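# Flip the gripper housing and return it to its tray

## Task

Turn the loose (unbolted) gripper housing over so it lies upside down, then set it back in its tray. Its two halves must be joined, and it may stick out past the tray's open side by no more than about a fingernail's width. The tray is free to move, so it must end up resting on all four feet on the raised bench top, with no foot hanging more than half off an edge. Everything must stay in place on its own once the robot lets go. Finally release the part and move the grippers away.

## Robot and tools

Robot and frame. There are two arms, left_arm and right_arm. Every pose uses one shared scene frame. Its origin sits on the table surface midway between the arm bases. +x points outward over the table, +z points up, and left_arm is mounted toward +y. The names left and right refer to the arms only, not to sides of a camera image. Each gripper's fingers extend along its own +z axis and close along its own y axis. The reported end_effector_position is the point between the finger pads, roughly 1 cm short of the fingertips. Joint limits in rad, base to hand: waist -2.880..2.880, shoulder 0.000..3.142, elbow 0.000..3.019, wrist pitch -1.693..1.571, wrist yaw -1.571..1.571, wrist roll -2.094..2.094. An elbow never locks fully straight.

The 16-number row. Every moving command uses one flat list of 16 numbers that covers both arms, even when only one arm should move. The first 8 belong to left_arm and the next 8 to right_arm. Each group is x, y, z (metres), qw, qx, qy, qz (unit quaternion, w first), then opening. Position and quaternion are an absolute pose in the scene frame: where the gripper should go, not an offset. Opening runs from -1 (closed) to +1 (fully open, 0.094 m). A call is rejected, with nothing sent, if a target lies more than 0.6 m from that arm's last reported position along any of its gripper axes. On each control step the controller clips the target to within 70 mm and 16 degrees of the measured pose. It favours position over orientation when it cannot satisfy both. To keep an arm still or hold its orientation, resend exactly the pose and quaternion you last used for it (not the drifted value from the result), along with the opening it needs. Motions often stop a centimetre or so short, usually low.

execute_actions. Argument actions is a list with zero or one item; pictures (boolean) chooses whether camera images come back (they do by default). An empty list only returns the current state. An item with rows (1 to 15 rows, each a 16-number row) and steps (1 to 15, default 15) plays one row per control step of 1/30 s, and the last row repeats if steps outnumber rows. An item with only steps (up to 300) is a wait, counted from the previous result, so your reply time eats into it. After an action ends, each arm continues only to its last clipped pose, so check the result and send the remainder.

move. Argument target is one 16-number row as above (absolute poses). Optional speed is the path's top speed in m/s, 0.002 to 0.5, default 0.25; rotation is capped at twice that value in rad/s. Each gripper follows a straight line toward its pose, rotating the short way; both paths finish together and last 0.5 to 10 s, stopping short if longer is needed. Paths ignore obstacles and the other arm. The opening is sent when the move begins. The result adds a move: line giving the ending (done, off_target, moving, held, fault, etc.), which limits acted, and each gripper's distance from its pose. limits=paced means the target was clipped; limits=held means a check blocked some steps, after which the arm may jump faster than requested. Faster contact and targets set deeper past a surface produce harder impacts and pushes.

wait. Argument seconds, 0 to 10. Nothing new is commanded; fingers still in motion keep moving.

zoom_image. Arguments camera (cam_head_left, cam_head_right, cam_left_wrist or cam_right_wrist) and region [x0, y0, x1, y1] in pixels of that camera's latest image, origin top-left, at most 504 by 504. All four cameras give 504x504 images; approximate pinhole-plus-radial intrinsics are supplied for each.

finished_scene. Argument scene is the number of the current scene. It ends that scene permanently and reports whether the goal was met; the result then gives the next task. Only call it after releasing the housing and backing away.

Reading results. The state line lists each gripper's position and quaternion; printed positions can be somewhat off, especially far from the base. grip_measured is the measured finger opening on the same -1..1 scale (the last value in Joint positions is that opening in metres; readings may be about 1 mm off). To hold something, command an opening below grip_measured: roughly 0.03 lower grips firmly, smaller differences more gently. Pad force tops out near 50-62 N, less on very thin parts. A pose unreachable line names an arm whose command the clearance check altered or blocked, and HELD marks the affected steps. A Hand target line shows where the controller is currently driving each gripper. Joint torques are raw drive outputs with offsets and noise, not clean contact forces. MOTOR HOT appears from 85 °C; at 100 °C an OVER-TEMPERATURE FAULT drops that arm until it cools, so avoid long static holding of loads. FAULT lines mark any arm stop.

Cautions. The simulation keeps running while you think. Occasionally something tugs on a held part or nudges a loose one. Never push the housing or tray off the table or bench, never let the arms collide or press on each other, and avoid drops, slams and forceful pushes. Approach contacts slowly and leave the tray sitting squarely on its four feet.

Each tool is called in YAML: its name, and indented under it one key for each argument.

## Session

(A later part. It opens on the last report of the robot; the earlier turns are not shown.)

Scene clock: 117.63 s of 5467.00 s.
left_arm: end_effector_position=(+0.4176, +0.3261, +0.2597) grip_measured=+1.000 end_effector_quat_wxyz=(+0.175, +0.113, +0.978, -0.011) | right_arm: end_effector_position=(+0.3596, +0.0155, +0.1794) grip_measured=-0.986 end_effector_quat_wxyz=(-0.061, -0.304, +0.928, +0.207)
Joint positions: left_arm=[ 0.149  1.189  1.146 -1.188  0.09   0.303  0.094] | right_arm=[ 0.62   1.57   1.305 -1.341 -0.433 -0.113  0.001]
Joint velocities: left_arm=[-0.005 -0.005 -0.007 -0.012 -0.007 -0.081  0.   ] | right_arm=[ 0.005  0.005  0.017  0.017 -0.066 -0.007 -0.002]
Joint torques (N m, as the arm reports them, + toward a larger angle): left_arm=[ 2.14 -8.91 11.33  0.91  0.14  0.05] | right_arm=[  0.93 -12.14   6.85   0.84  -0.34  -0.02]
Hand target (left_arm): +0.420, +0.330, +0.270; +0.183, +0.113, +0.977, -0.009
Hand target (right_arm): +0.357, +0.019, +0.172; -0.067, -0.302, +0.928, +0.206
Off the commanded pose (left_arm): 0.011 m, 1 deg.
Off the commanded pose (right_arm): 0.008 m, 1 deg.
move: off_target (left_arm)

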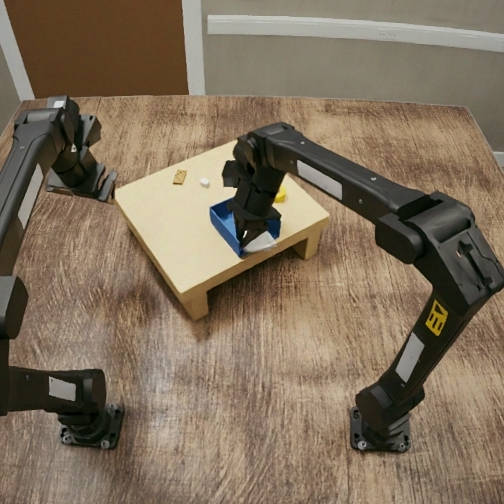

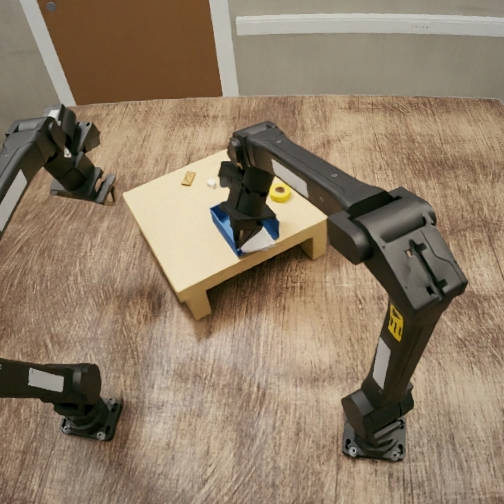

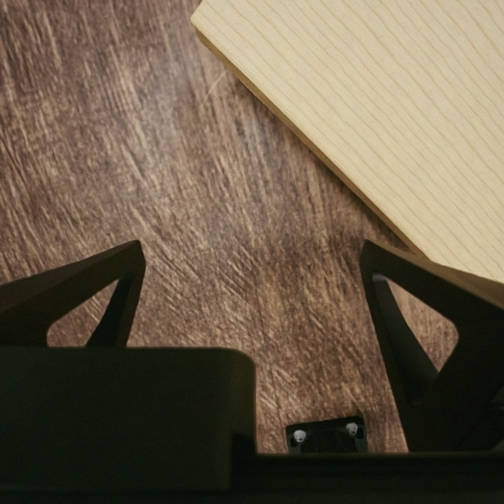

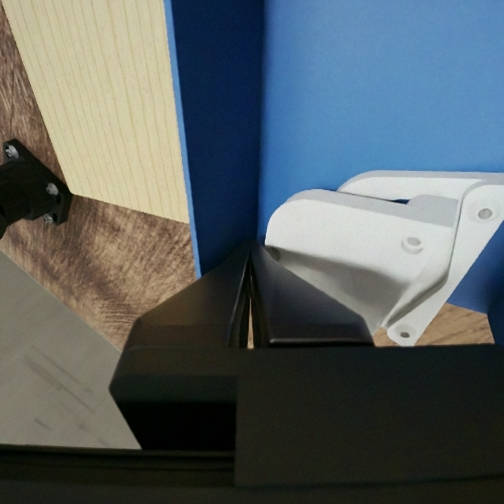

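move:
  target: [0.42,0.33,0.27,0.183,0.113,0.977,-0.009,1, 0.364,0.002,0.169,-0.067,-0.302,0.9285,0.2058,-1]
  speed: 0.012

Scene clock: 124.47 s of 5467.00 s.
left_arm: end_effector_position=(+0.4176, +0.3261, +0.2597) grip_measured=+1.000 end_effector_quat_wxyz=(+0.175, +0.113, +0.978, -0.011) | right_arm: end_effector_position=(+0.3637, +0.0060, +0.1764) grip_measured=-0.986 end_effector_quat_wxyz=(-0.060, -0.303, +0.928, +0.207)
Joint positions: left_arm=[ 0.149  1.189  1.146 -1.188  0.09   0.303  0.094] | right_arm=[ 0.597  1.57   1.297 -1.341 -0.433 -0.136  0.001]
Joint velocities: left_arm=[-0.005 -0.005  0.027 -0.012 -0.007 -0.037  0.   ] | right_arm=[ 0.005  0.005 -0.002  0.002  0.051  0.007 -0.001]
Joint torques (N m, as the arm reports them, + toward a larger angle): left_arm=[ 2.2  -9.05 11.37  0.9   0.14  0.05] | right_arm=[ -0.39 -12.24   6.79   0.5   -0.23  -0.2 ]
Hand target (left_arm): +0.420, +0.330, +0.270; +0.183, +0.113, +0.977, -0.009
Hand target (right_arm): +0.364, +0.002, +0.169; -0.067, -0.302, +0.929, +0.205
Off the commanded pose (left_arm): 0.011 m, 1 deg.
Off the commanded pose (right_arm): 0.008 m, 1 deg.
After step 90, 2.13 s passed at rest.
move: off_target (left_arm)

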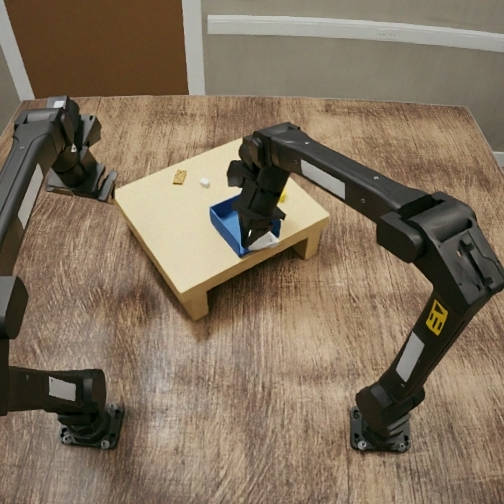

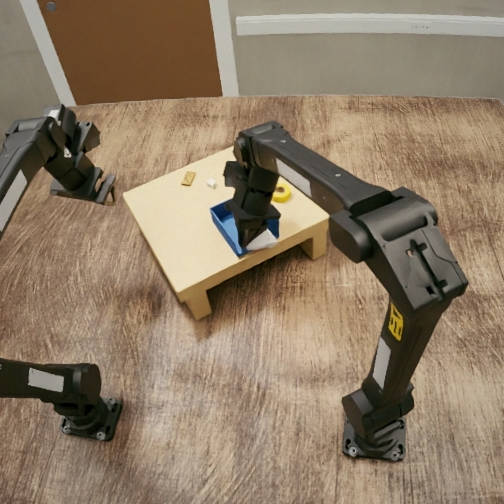

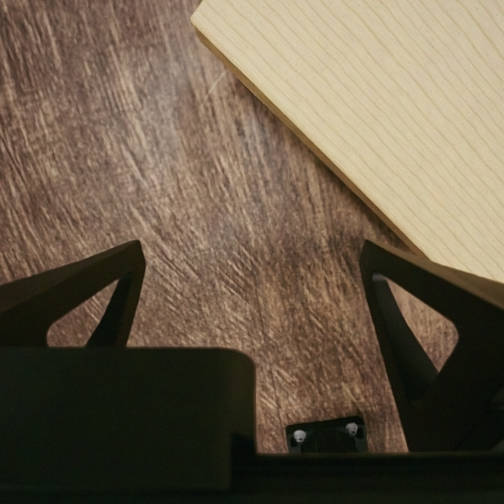

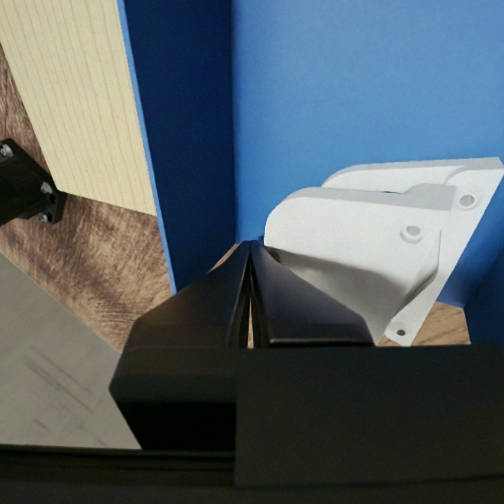

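move:
  target: [0.42,0.33,0.27,0.183,0.113,0.977,-0.009,1, 0.368,0.014,0.23,-0.067,-0.302,0.9285,0.2058,-1]
  speed: 0.06

move:
  target: [0.42,0.33,0.27,0.183,0.113,0.977,-0.009,1, 0.39,-0.014,0.25,0.286,-0.295,0.907,0.093,0.4]
  speed: 0.25

Scene clock: 128.33 s of 5467.00 s.
left_arm: end_effector_position=(+0.4176, +0.3261, +0.2597) grip_measured=+1.000 end_effector_quat_wxyz=(+0.175, +0.113, +0.978, -0.011) | right_arm: end_effector_position=(+0.3593, +0.0047, +0.2112) grip_measured=-0.986 end_effector_quat_wxyz=(-0.085, -0.298, +0.929, +0.202)
Joint positions: left_arm=[ 0.149  1.189  1.146 -1.188  0.09   0.303  0.094] | right_arm=[ 0.599  1.569  1.387 -1.484 -0.433 -0.136  0.001]
Joint velocities: left_arm=[-0.015 -0.015 -0.007 -0.007 -0.095  0.007  0.   ] | right_arm=[-0.005 -0.005 -0.017 -0.027  0.022  0.051 -0.   ]
Joint torques (N m, as the arm reports them, + toward a larger angle): left_arm=[ 2.08 -9.11 11.36  0.92  0.14  0.04] | right_arm=[  1.07 -13.68  10.89   0.07  -0.32   0.01]
Hand target (left_arm): +0.420, +0.330, +0.270; +0.183, +0.113, +0.977, -0.009
Hand target (right_arm): +0.366, +0.013, +0.230; -0.067, -0.302, +0.928, +0.206
Off the commanded pose (left_arm): 0.011 m, 1 deg.
Off the commanded pose (right_arm): 0.023 m, 2 deg.
move: off_target (left_arm, right_arm)

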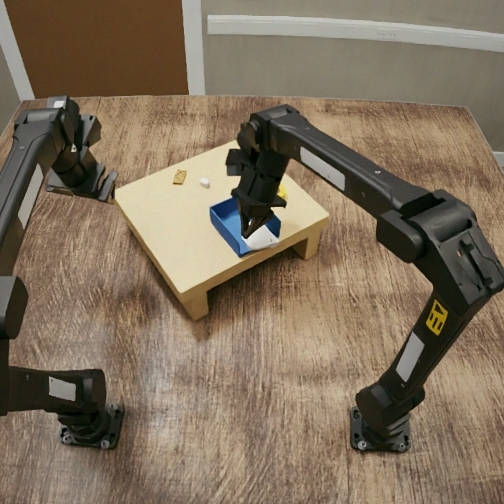

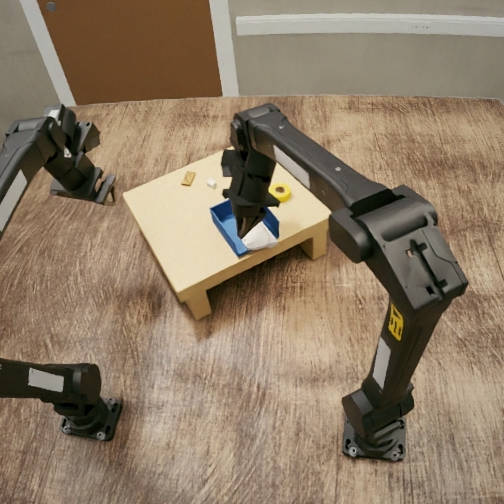

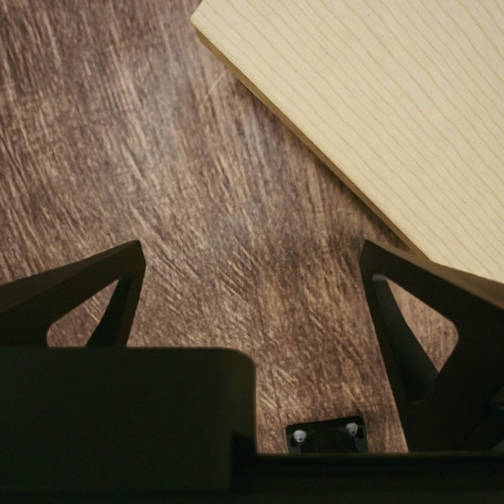

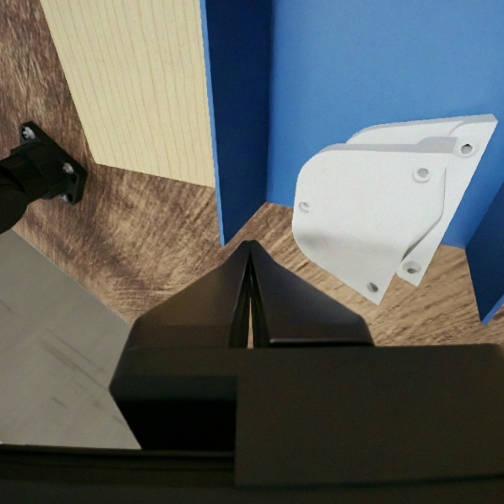

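Scene clock: 130.30 s of 5467.00 s.
left_arm: end_effector_position=(+0.4176, +0.3261, +0.2597) grip_measured=+1.000 end_effector_quat_wxyz=(+0.175, +0.113, +0.978, -0.011) | right_arm: end_effector_position=(+0.3899, -0.0165, +0.2546) grip_measured=+0.399 end_effector_quat_wxyz=(+0.280, -0.299, +0.908, +0.088)
Joint positions: left_arm=[ 0.149  1.189  1.146 -1.188  0.09   0.303  0.094] | right_arm=[ 0.674  1.191  1.062 -0.847 -0.024 -0.048  0.066]
Joint velocities: left_arm=[-0.005 -0.015  0.002  0.002  0.022 -0.051  0.   ] | right_arm=[-0.005 -0.015 -0.017  0.007  0.007 -0.051 -0.   ]
Joint torques (N m, as the arm reports them, + toward a larger angle): left_arm=[ 1.99 -9.16 11.35  0.9   0.15  0.04] | right_arm=[ 0.91 -8.52  7.92  1.99  0.16  0.01]
Hand target (left_arm): +0.420, +0.330, +0.270; +0.183, +0.113, +0.977, -0.009
Hand target (right_arm): +0.389, -0.014, +0.254; +0.284, -0.298, +0.907, +0.089
Off the commanded pose (left_arm): 0.011 m, 1 deg.
Off the commanded pose (right_arm): 0.005 m, 1 deg.
move: off_target (left_arm)

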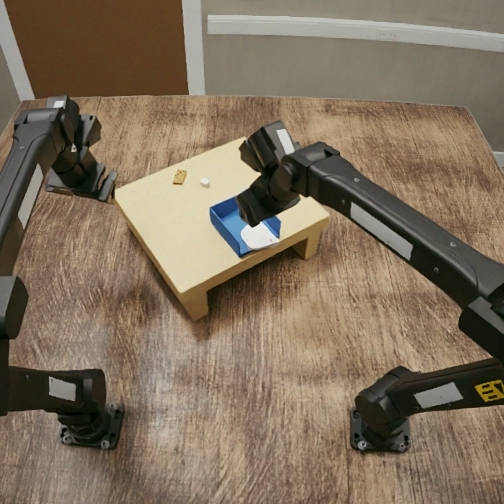

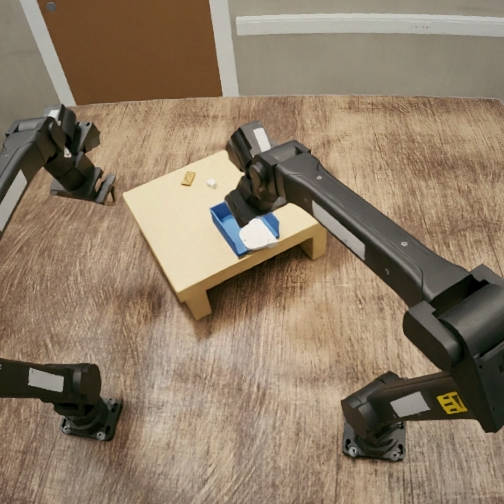

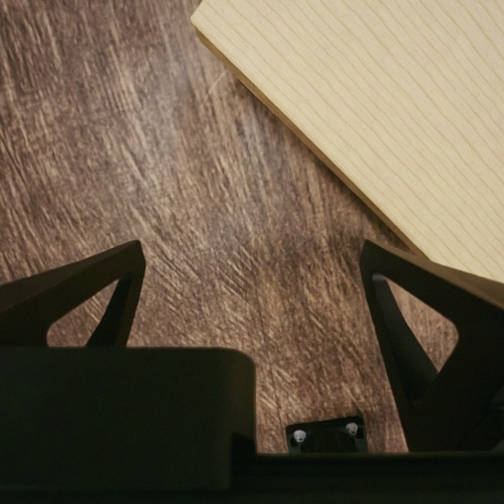

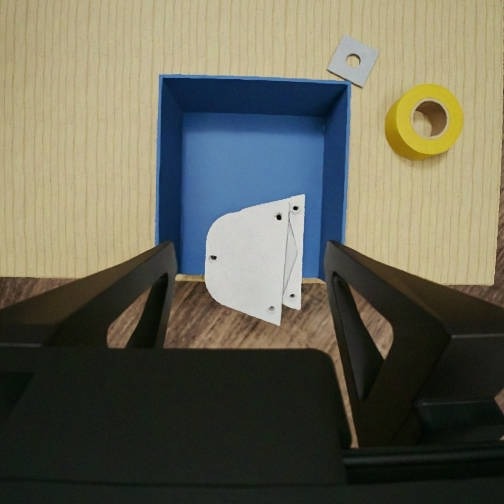

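move:
  target: [0.42,0.33,0.27,0.183,0.113,0.977,-0.009,1, 0.383,-0.017,0.192,0.167,-0.271,0.947,0.048,0.4]
  speed: 0.08

Scene clock: 137.37 s of 5467.00 s.
left_arm: end_effector_position=(+0.4176, +0.3261, +0.2597) grip_measured=+1.000 end_effector_quat_wxyz=(+0.175, +0.113, +0.978, -0.011) | right_arm: end_effector_position=(+0.3778, -0.0239, +0.1811) grip_measured=+0.399 end_effector_quat_wxyz=(+0.160, -0.272, +0.948, +0.049)
Joint positions: left_arm=[ 0.149  1.189  1.146 -1.188  0.09   0.303  0.094] | right_arm=[ 0.687  1.33   1.062 -0.966  0.006  0.033  0.066]
Joint velocities: left_arm=[-0.005 -0.005  0.012  0.012 -0.022 -0.022  0.   ] | right_arm=[-0.005 -0.005 -0.007 -0.007 -0.007 -0.007 -0.   ]
Joint torques (N m, as the arm reports them, + toward a larger angle): left_arm=[ 2.2  -9.1  11.36  0.91  0.14  0.06] | right_arm=[ 1.17 -8.75 10.35  0.78  0.19  0.05]
Hand target (left_arm): +0.420, +0.330, +0.270; +0.183, +0.113, +0.977, -0.009
Hand target (right_arm): +0.384, -0.016, +0.190; +0.166, -0.271, +0.947, +0.050
Off the commanded pose (left_arm): 0.011 m, 1 deg.
Off the commanded pose (right_arm): 0.014 m, 1 deg.
After step 90, 2.13 s passed at rest.
move: off_target (left_arm, right_arm)

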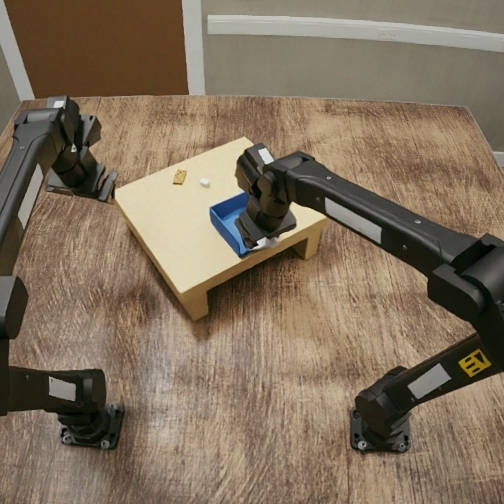

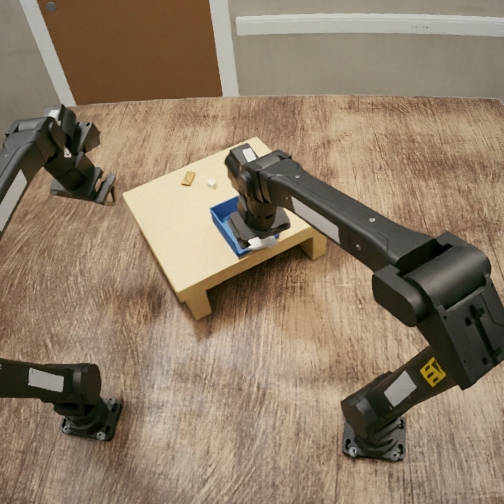

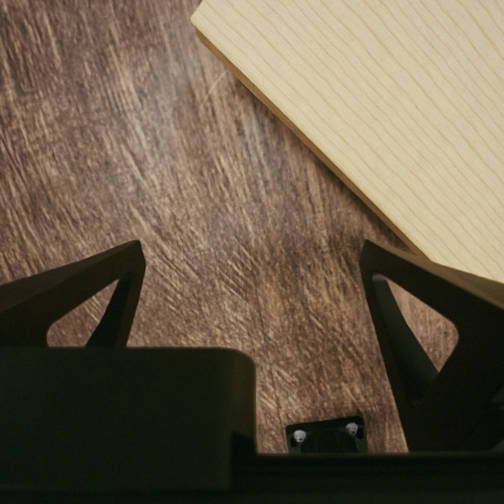

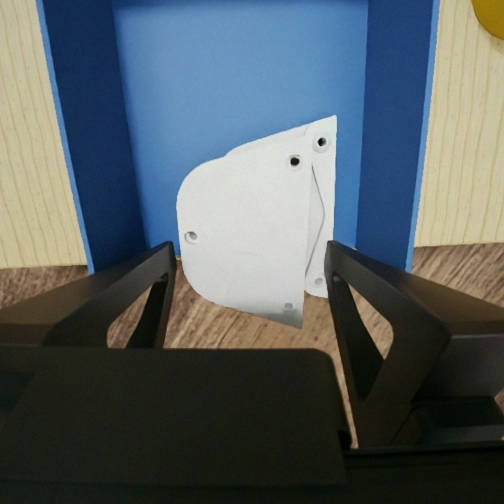

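move:
  target: [0.42,0.33,0.27,0.183,0.113,0.977,-0.009,1, 0.384,-0.013,0.190,0.167,-0.271,0.947,0.048,0.4]
  speed: 0.02

move:
  target: [0.42,0.33,0.27,0.183,0.113,0.977,-0.009,1, 0.384,-0.013,0.190,0.167,-0.271,0.947,0.048,0.07]
  speed: 0.02

move:
  target: [0.42,0.33,0.27,0.183,0.113,0.977,-0.009,1, 0.388,-0.011,0.212,0.167,-0.271,0.947,0.048,0.07]
  speed: 0.03

Scene clock: 141.90 s of 5467.00 s.
left_arm: end_effector_position=(+0.4176, +0.3261, +0.2597) grip_measured=+1.000 end_effector_quat_wxyz=(+0.175, +0.113, +0.978, -0.011) | right_arm: end_effector_position=(+0.3762, -0.0216, +0.1811) grip_measured=+0.399 end_effector_quat_wxyz=(+0.161, -0.273, +0.947, +0.047)
Joint positions: left_arm=[ 0.149  1.189  1.146 -1.188  0.09   0.303  0.094] | right_arm=[ 0.696  1.33   1.062 -0.966  0.013  0.04   0.066]
Joint velocities: left_arm=[-0.024 -0.024 -0.002 -0.012 -0.022  0.007  0.   ] | right_arm=[-0.024 -0.015 -0.002 -0.007  0.022 -0.007 -0.001]
Joint torques (N m, as the arm reports them, + toward a larger angle): left_arm=[ 2.16 -9.07 11.36  0.88  0.13  0.04] | right_arm=[ 1.   -8.6  10.58  0.82  0.17  0.02]
Hand target (left_arm): +0.420, +0.330, +0.270; +0.183, +0.113, +0.977, -0.009
Hand target (right_arm): +0.383, -0.013, +0.190; +0.167, -0.271, +0.947, +0.048
Off the commanded pose (left_arm): 0.011 m, 1 deg.
Off the commanded pose (right_arm): 0.015 m, 1 deg.
After step 90, 0.53 s passed at rest.
move: off_target (left_arm, right_arm)

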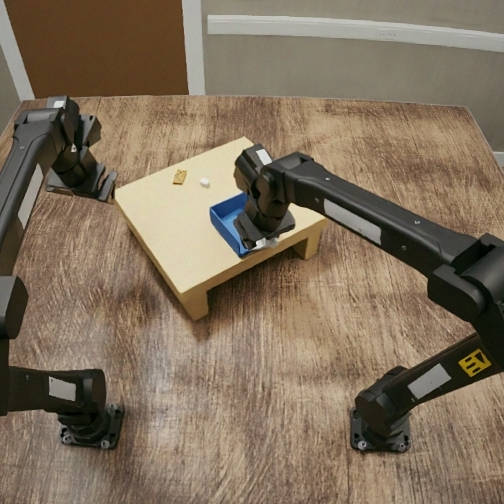

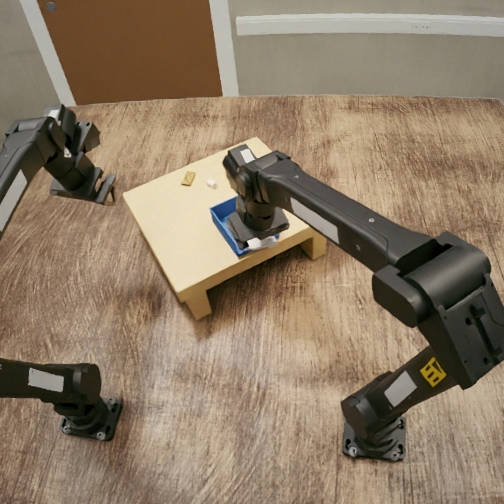

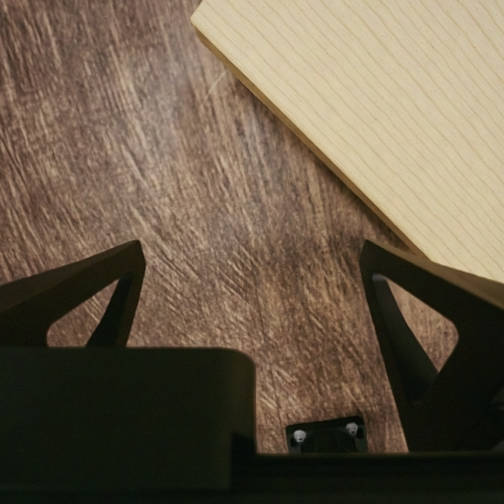

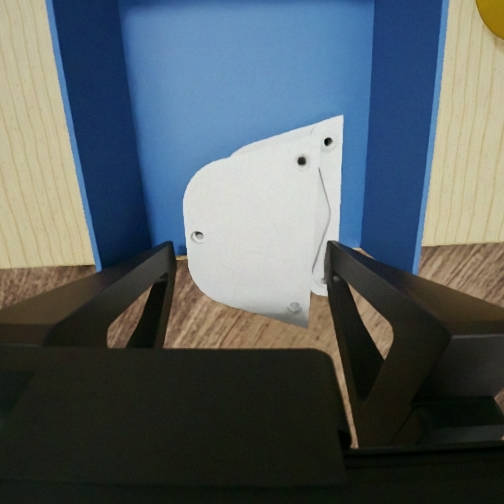

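Scene clock: 142.87 s of 5467.00 s.
left_arm: end_effector_position=(+0.4176, +0.3261, +0.2597) grip_measured=+1.000 end_effector_quat_wxyz=(+0.175, +0.113, +0.978, -0.011) | right_arm: end_effector_position=(+0.3762, -0.0216, +0.1811) grip_measured=+0.082 end_effector_quat_wxyz=(+0.161, -0.273, +0.947, +0.047)
Joint positions: left_arm=[ 0.149  1.189  1.146 -1.188  0.09   0.303  0.094] | right_arm=[ 0.696  1.33   1.062 -0.966  0.013  0.04   0.051]
Joint velocities: left_arm=[-0.015 -0.015 -0.012 -0.012 -0.037 -0.11   0.   ] | right_arm=[-0.015 -0.005  0.002 -0.007  0.007  0.022 -0.001]
Joint torques (N m, as the arm reports them, + toward a larger angle): left_arm=[ 2.1  -9.03 11.34  0.91  0.14  0.04] | right_arm=[ 1.08 -8.65 10.54  0.81  0.19  0.04]
Hand target (left_arm): +0.420, +0.330, +0.270; +0.183, +0.113, +0.977, -0.009
Hand target (right_arm): +0.384, -0.013, +0.190; +0.167, -0.271, +0.947, +0.048
Off the commanded pose (left_arm): 0.011 m, 1 deg.
Off the commanded pose (right_arm): 0.015 m, 1 deg.
move: off_target (left_arm, right_arm)

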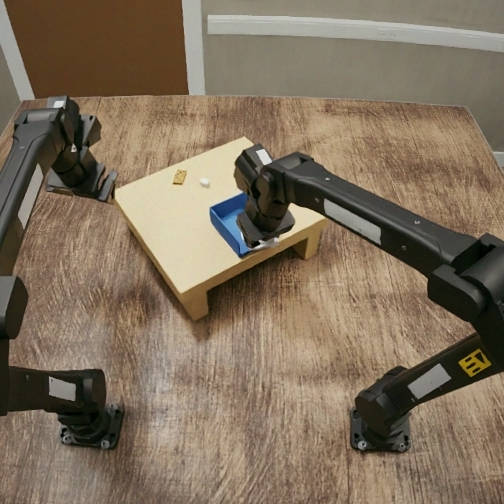

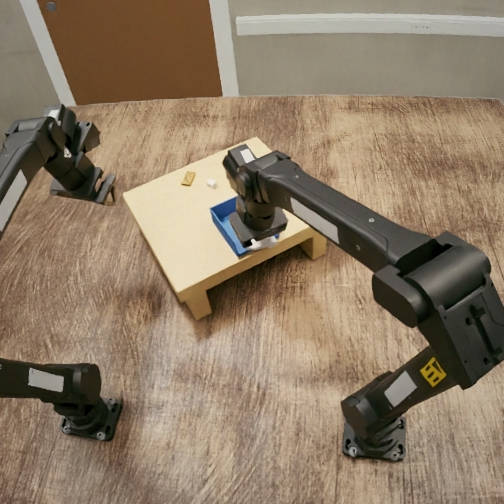

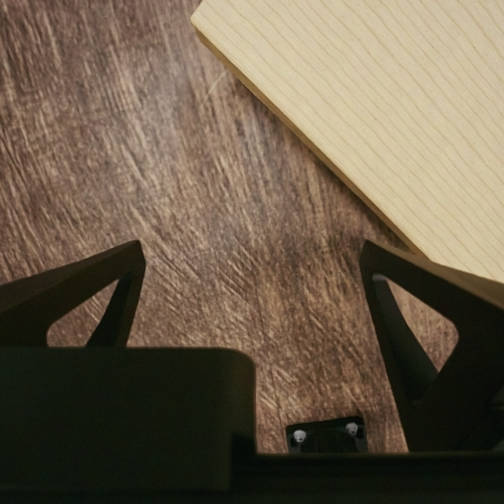

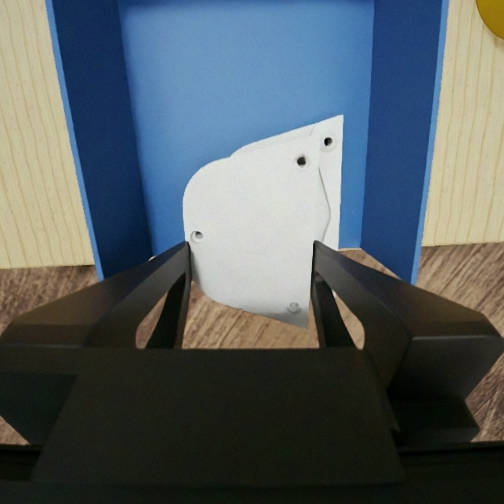

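Scene clock: 144.33 s of 5467.00 s.
left_arm: end_effector_position=(+0.4176, +0.3261, +0.2597) grip_measured=+1.000 end_effector_quat_wxyz=(+0.175, +0.113, +0.978, -0.011) | right_arm: end_effector_position=(+0.3759, -0.0218, +0.1945) grip_measured=+0.082 end_effector_quat_wxyz=(+0.152, -0.273, +0.949, +0.044)
Joint positions: left_arm=[ 0.149  1.189  1.146 -1.188  0.09   0.303  0.094] | right_arm=[ 0.696  1.33   1.102 -1.024  0.013  0.04   0.051]
Joint velocities: left_arm=[-0.005  0.005 -0.022  0.002 -0.051 -0.037  0.   ] | right_arm=[ 0.005 -0.015 -0.007 -0.007  0.037 -0.081 -0.001]
Joint torques (N m, as the arm reports them, + toward a larger angle): left_arm=[ 1.93 -8.95 11.36  0.88  0.14  0.05] | right_arm=[ 0.8  -9.1  11.85  0.82  0.17  0.01]
Hand target (left_arm): +0.420, +0.330, +0.270; +0.183, +0.113, +0.977, -0.009
Hand target (right_arm): +0.387, -0.012, +0.212; +0.167, -0.271, +0.947, +0.048
Off the commanded pose (left_arm): 0.011 m, 1 deg.
Off the commanded pose (right_arm): 0.024 m, 2 deg.
move: off_target (left_arm, right_arm)

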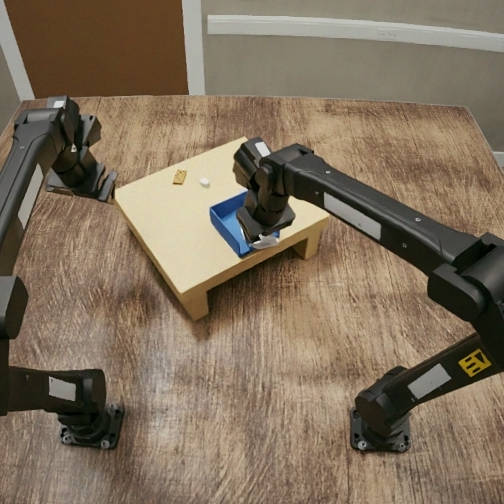

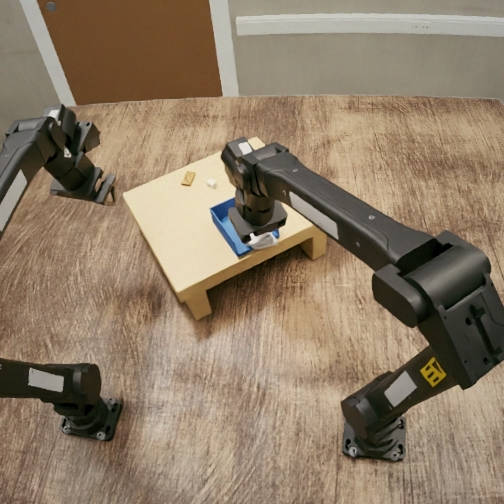

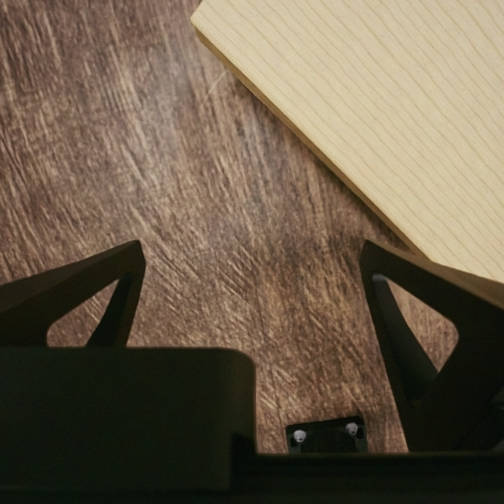

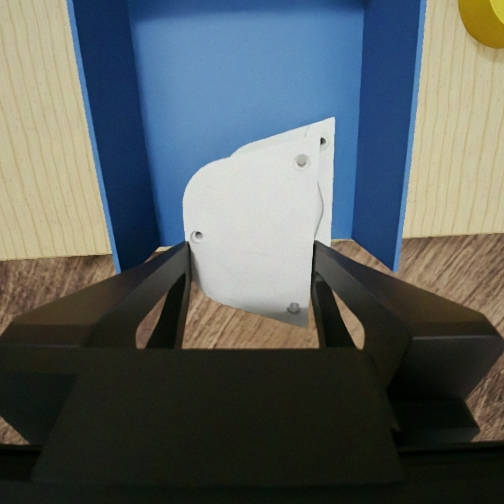

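move:
  target: [0.42,0.33,0.27,0.183,0.113,0.977,-0.009,1, 0.404,-0.0235,0.214,0.1655,-0.298,0.9387,0.0525,0.055]
  speed: 0.02

Scene clock: 150.03 s of 5467.00 s.
left_arm: end_effector_position=(+0.4176, +0.3261, +0.2597) grip_measured=+1.000 end_effector_quat_wxyz=(+0.175, +0.113, +0.978, -0.011) | right_arm: end_effector_position=(+0.3855, -0.0319, +0.1964) grip_measured=+0.070 end_effector_quat_wxyz=(+0.145, -0.298, +0.942, +0.046)
Joint positions: left_arm=[ 0.149  1.189  1.146 -1.188  0.09   0.303  0.094] | right_arm=[ 0.654  1.342  1.121 -1.044 -0.016 -0.048  0.05 ]
Joint velocities: left_arm=[-0.005 -0.015  0.002  0.007 -0.007 -0.007  0.   ] | right_arm=[-0.005  0.015 -0.012  0.002  0.037 -0.066 -0.001]
Joint torques (N m, as the arm reports them, + toward a larger angle): left_arm=[ 2.14 -9.04 11.37  0.91  0.13  0.04] | right_arm=[-0.48 -8.76 11.86  1.26 -0.1  -0.18]
Hand target (left_arm): +0.420, +0.330, +0.270; +0.183, +0.113, +0.977, -0.009
Hand target (right_arm): +0.403, -0.025, +0.214; +0.166, -0.298, +0.939, +0.051
Off the commanded pose (left_arm): 0.011 m, 1 deg.
Off the commanded pose (right_arm): 0.027 m, 2 deg.
After step 90, 0.67 s passed at rest.
move: off_target (left_arm, right_arm)

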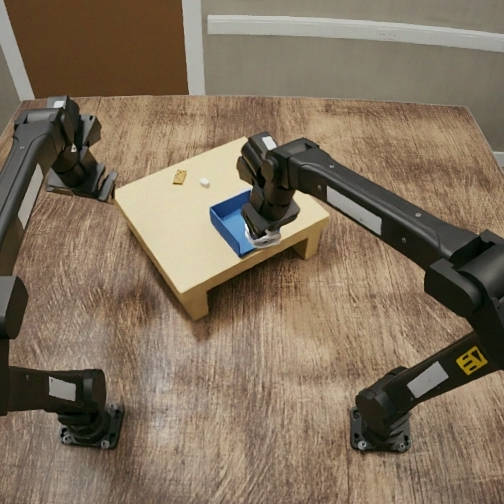

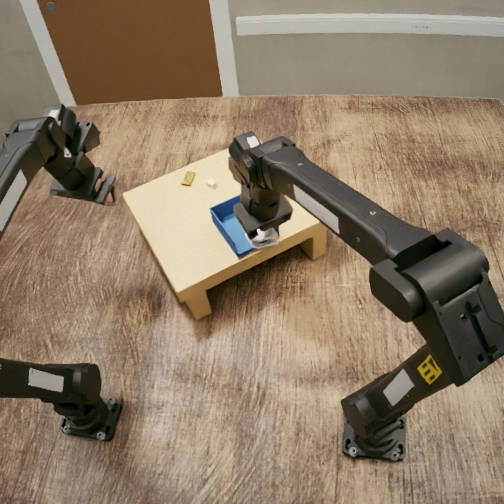

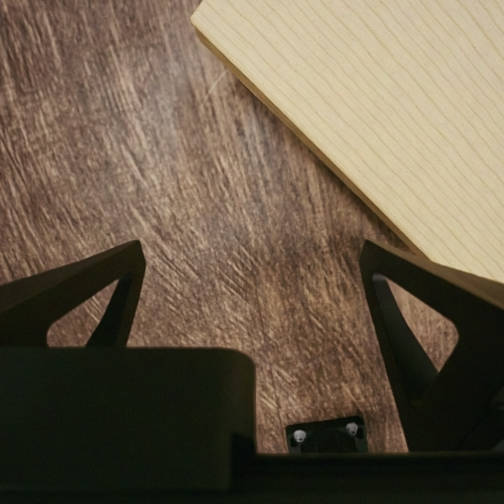

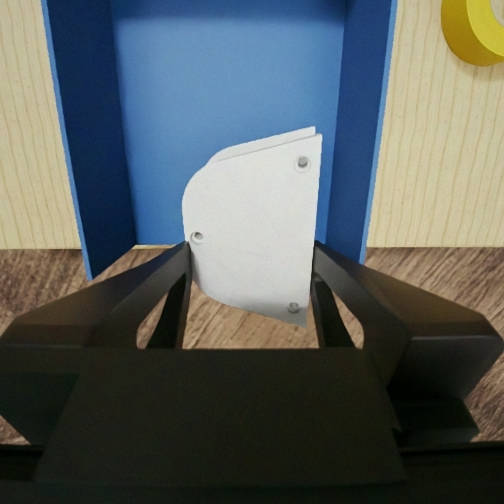

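move:
  target: [0.42,0.33,0.27,0.183,0.113,0.977,-0.009,1, 0.4066,-0.0216,0.210,0.1655,-0.298,0.9387,0.0525,0.055]
  speed: 0.01

zoom_image:
  camera: "cam_head_left"
  region: [225, 210, 295, 270]

Scene clock: 155.80 s of 5467.00 s.
left_arm: end_effector_position=(+0.4176, +0.3261, +0.2597) grip_measured=+1.000 end_effector_quat_wxyz=(+0.175, +0.113, +0.978, -0.011) | right_arm: end_effector_position=(+0.3890, -0.0284, +0.1920) grip_measured=+0.070 end_effector_quat_wxyz=(+0.140, -0.299, +0.943, +0.049)
Joint positions: left_arm=[ 0.149  1.189  1.146 -1.188  0.09   0.303  0.094] | right_arm=[ 0.654  1.363  1.13  -1.041 -0.024 -0.049  0.05 ]
Joint velocities: left_arm=[ 0.005 -0.015 -0.007 -0.002 -0.037 -0.007  0.   ] | right_arm=[ 0.005 -0.005 -0.012 -0.007  0.081 -0.022 -0.   ]
Joint torques (N m, as the arm reports them, + toward a larger angle): left_arm=[ 2.11 -9.19 11.37  0.95  0.13  0.04] | right_arm=[-0.29 -9.69 11.23  1.49  0.14 -0.15]
Hand target (left_arm): +0.420, +0.330, +0.270; +0.183, +0.113, +0.977, -0.009
Hand target (right_arm): +0.405, -0.023, +0.211; +0.166, -0.298, +0.939, +0.052
Off the commanded pose (left_arm): 0.011 m, 1 deg.
Off the commanded pose (right_arm): 0.026 m, 3 deg.
move: off_target (left_arm, right_arm)

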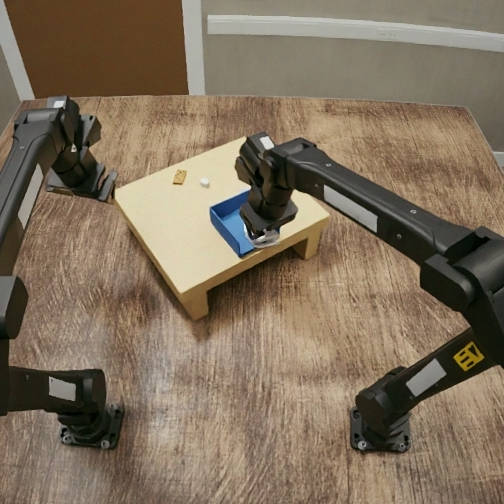

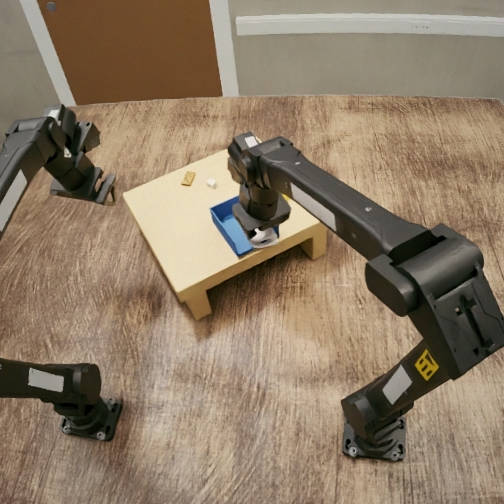

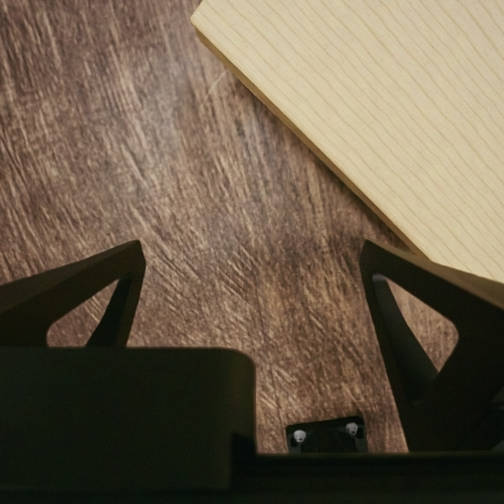

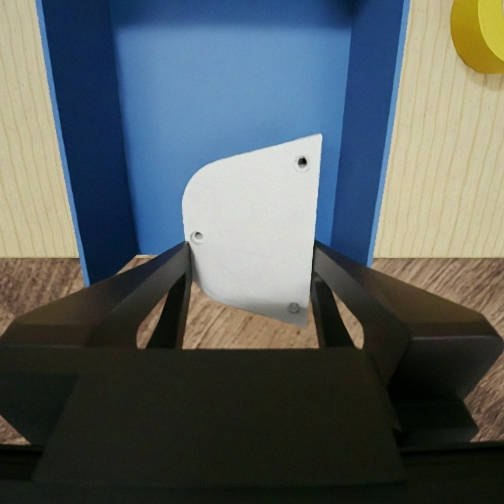

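Region (225, 210, 295, 270) of cam_head_left's 504x504 image, scaled by 7.200, with more detail than that image has; it fills the top 432 rows of this view, and the rest is white.

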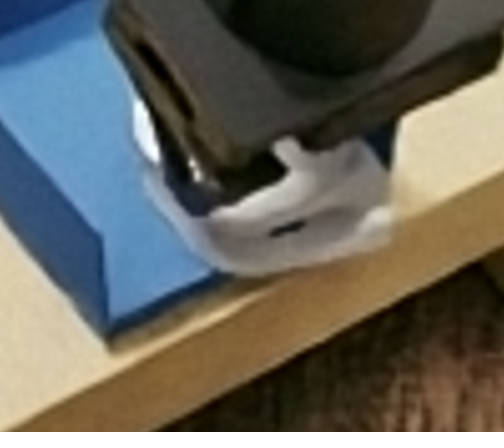

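move:
  target: [0.42,0.33,0.27,0.183,0.113,0.977,-0.009,1, 0.4066,-0.0216,0.210,0.1655,-0.298,0.9387,0.0525,0.2]
  speed: 0.01

zoom_image:
  camera: "cam_head_left"
  region: [225, 210, 295, 270]

Scene clock: 160.80 s of 5467.00 s.
left_arm: end_effector_position=(+0.4176, +0.3261, +0.2597) grip_measured=+1.000 end_effector_quat_wxyz=(+0.175, +0.113, +0.978, -0.011) | right_arm: end_effector_position=(+0.3890, -0.0284, +0.1920) grip_measured=+0.199 end_effector_quat_wxyz=(+0.140, -0.299, +0.943, +0.049)
Joint positions: left_arm=[ 0.149  1.189  1.146 -1.188  0.09   0.303  0.094] | right_arm=[ 0.654  1.363  1.13  -1.041 -0.024 -0.049  0.056]
Joint velocities: left_arm=[-0.005 -0.005 -0.012 -0.022  0.007  0.051  0.   ] | right_arm=[-0.015 -0.015  0.002 -0.022  0.007  0.037 -0.002]
Joint torques (N m, as the arm reports them, + toward a larger angle): left_arm=[ 2.06 -8.99 11.36  0.89  0.14  0.05] | right_arm=[ -0.32 -10.04  11.23   1.5    0.14  -0.15]
Hand target (left_arm): +0.420, +0.330, +0.270; +0.183, +0.113, +0.977, -0.009
Hand target (right_arm): +0.405, -0.022, +0.211; +0.166, -0.298, +0.939, +0.052
Off the commanded pose (left_arm): 0.011 m, 1 deg.
Off the commanded pose (right_arm): 0.026 m, 3 deg.
move: off_target (left_arm, right_arm)

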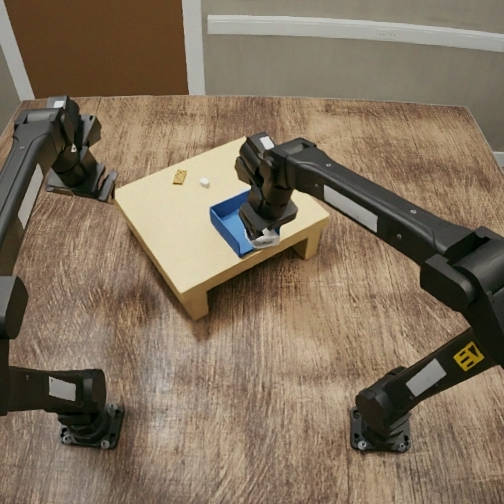

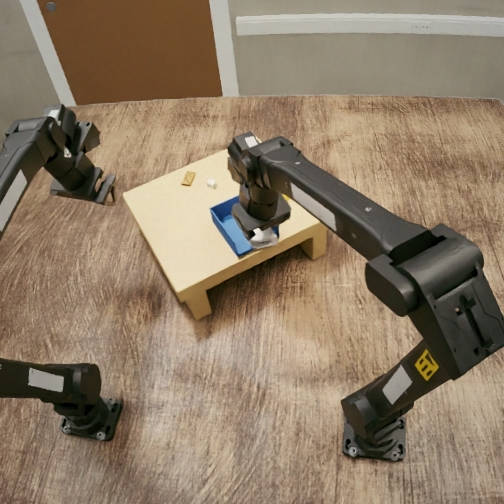

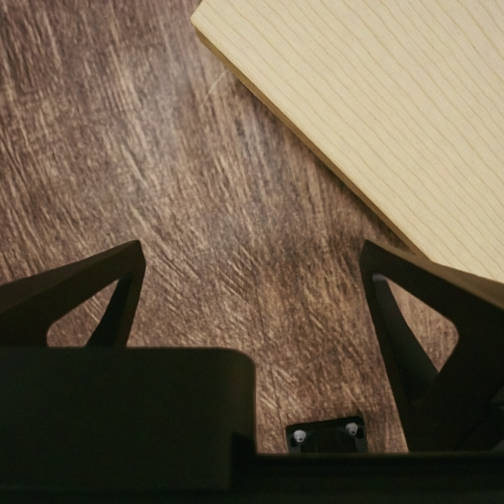

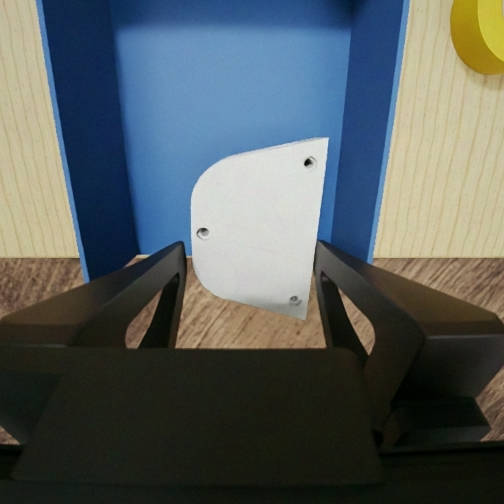

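Region (225, 210, 295, 270) of cam_head_left's 504x504 image, scaled by 7.200, with more detail than that image has; it fills the top 432 rows of this view, and the rest is white.

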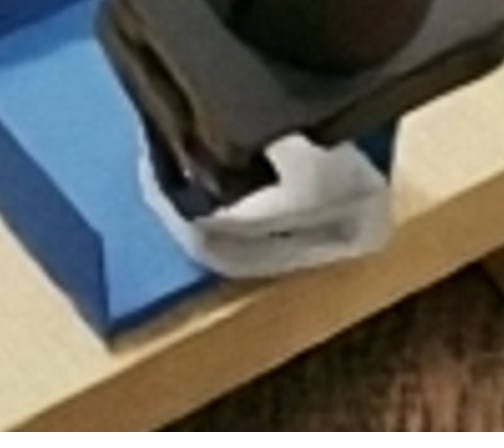

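move:
  target: [0.42,0.33,0.27,0.183,0.113,0.977,-0.009,1, 0.394,-0.032,0.177,0.1655,-0.298,0.9387,0.0525,0.3]
  speed: 0.015

Scene clock: 171.13 s of 5467.00 s.
left_arm: end_effector_position=(+0.4176, +0.3261, +0.2597) grip_measured=+1.000 end_effector_quat_wxyz=(+0.175, +0.113, +0.978, -0.011) | right_arm: end_effector_position=(+0.3922, -0.0282, +0.1756) grip_measured=+0.299 end_effector_quat_wxyz=(+0.158, -0.298, +0.940, +0.053)
Joint positions: left_arm=[ 0.149  1.189  1.146 -1.188  0.09   0.303  0.094] | right_arm=[ 0.65   1.361  1.076 -0.952 -0.024 -0.053  0.061]
Joint velocities: left_arm=[-0.005  0.005 -0.007  0.017  0.022 -0.007  0.   ] | right_arm=[-0.005 -0.015 -0.012  0.002  0.051  0.051 -0.001]
Joint torques (N m, as the arm reports them, + toward a larger angle): left_arm=[ 2.19 -8.93 11.38  0.87  0.14  0.04] | right_arm=[ -0.49 -11.06   7.31   1.61   0.08  -0.18]
Hand target (left_arm): +0.420, +0.330, +0.270; +0.183, +0.113, +0.977, -0.009
Hand target (right_arm): +0.394, -0.032, +0.177; +0.166, -0.298, +0.939, +0.052
Off the commanded pose (left_arm): 0.011 m, 1 deg.
Off the commanded pose (right_arm): 0.004 m, 1 deg.
After step 90, 5.40 s passed at rest.
move: off_target (left_arm)

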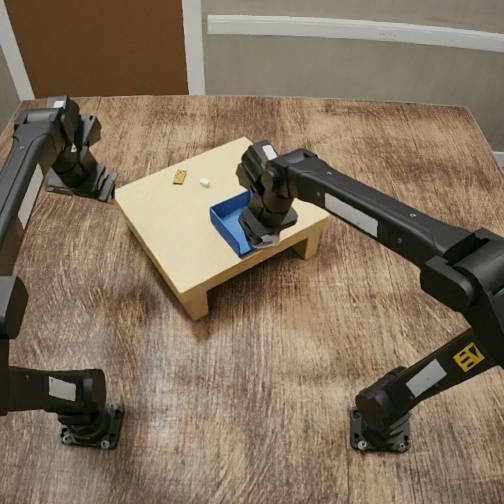

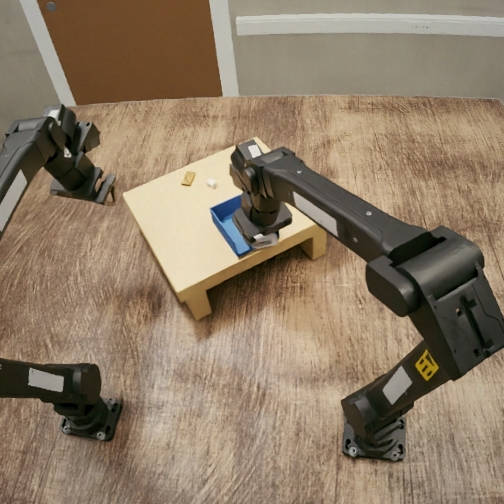

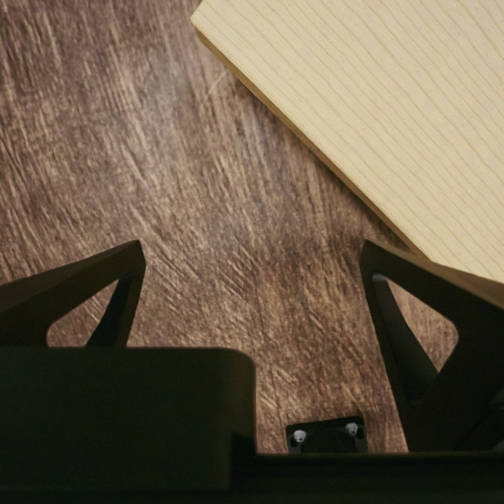

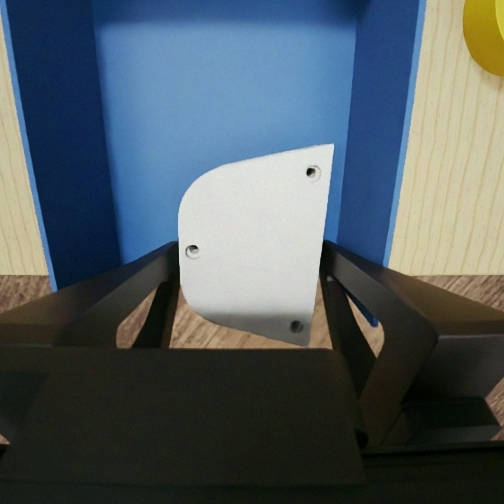

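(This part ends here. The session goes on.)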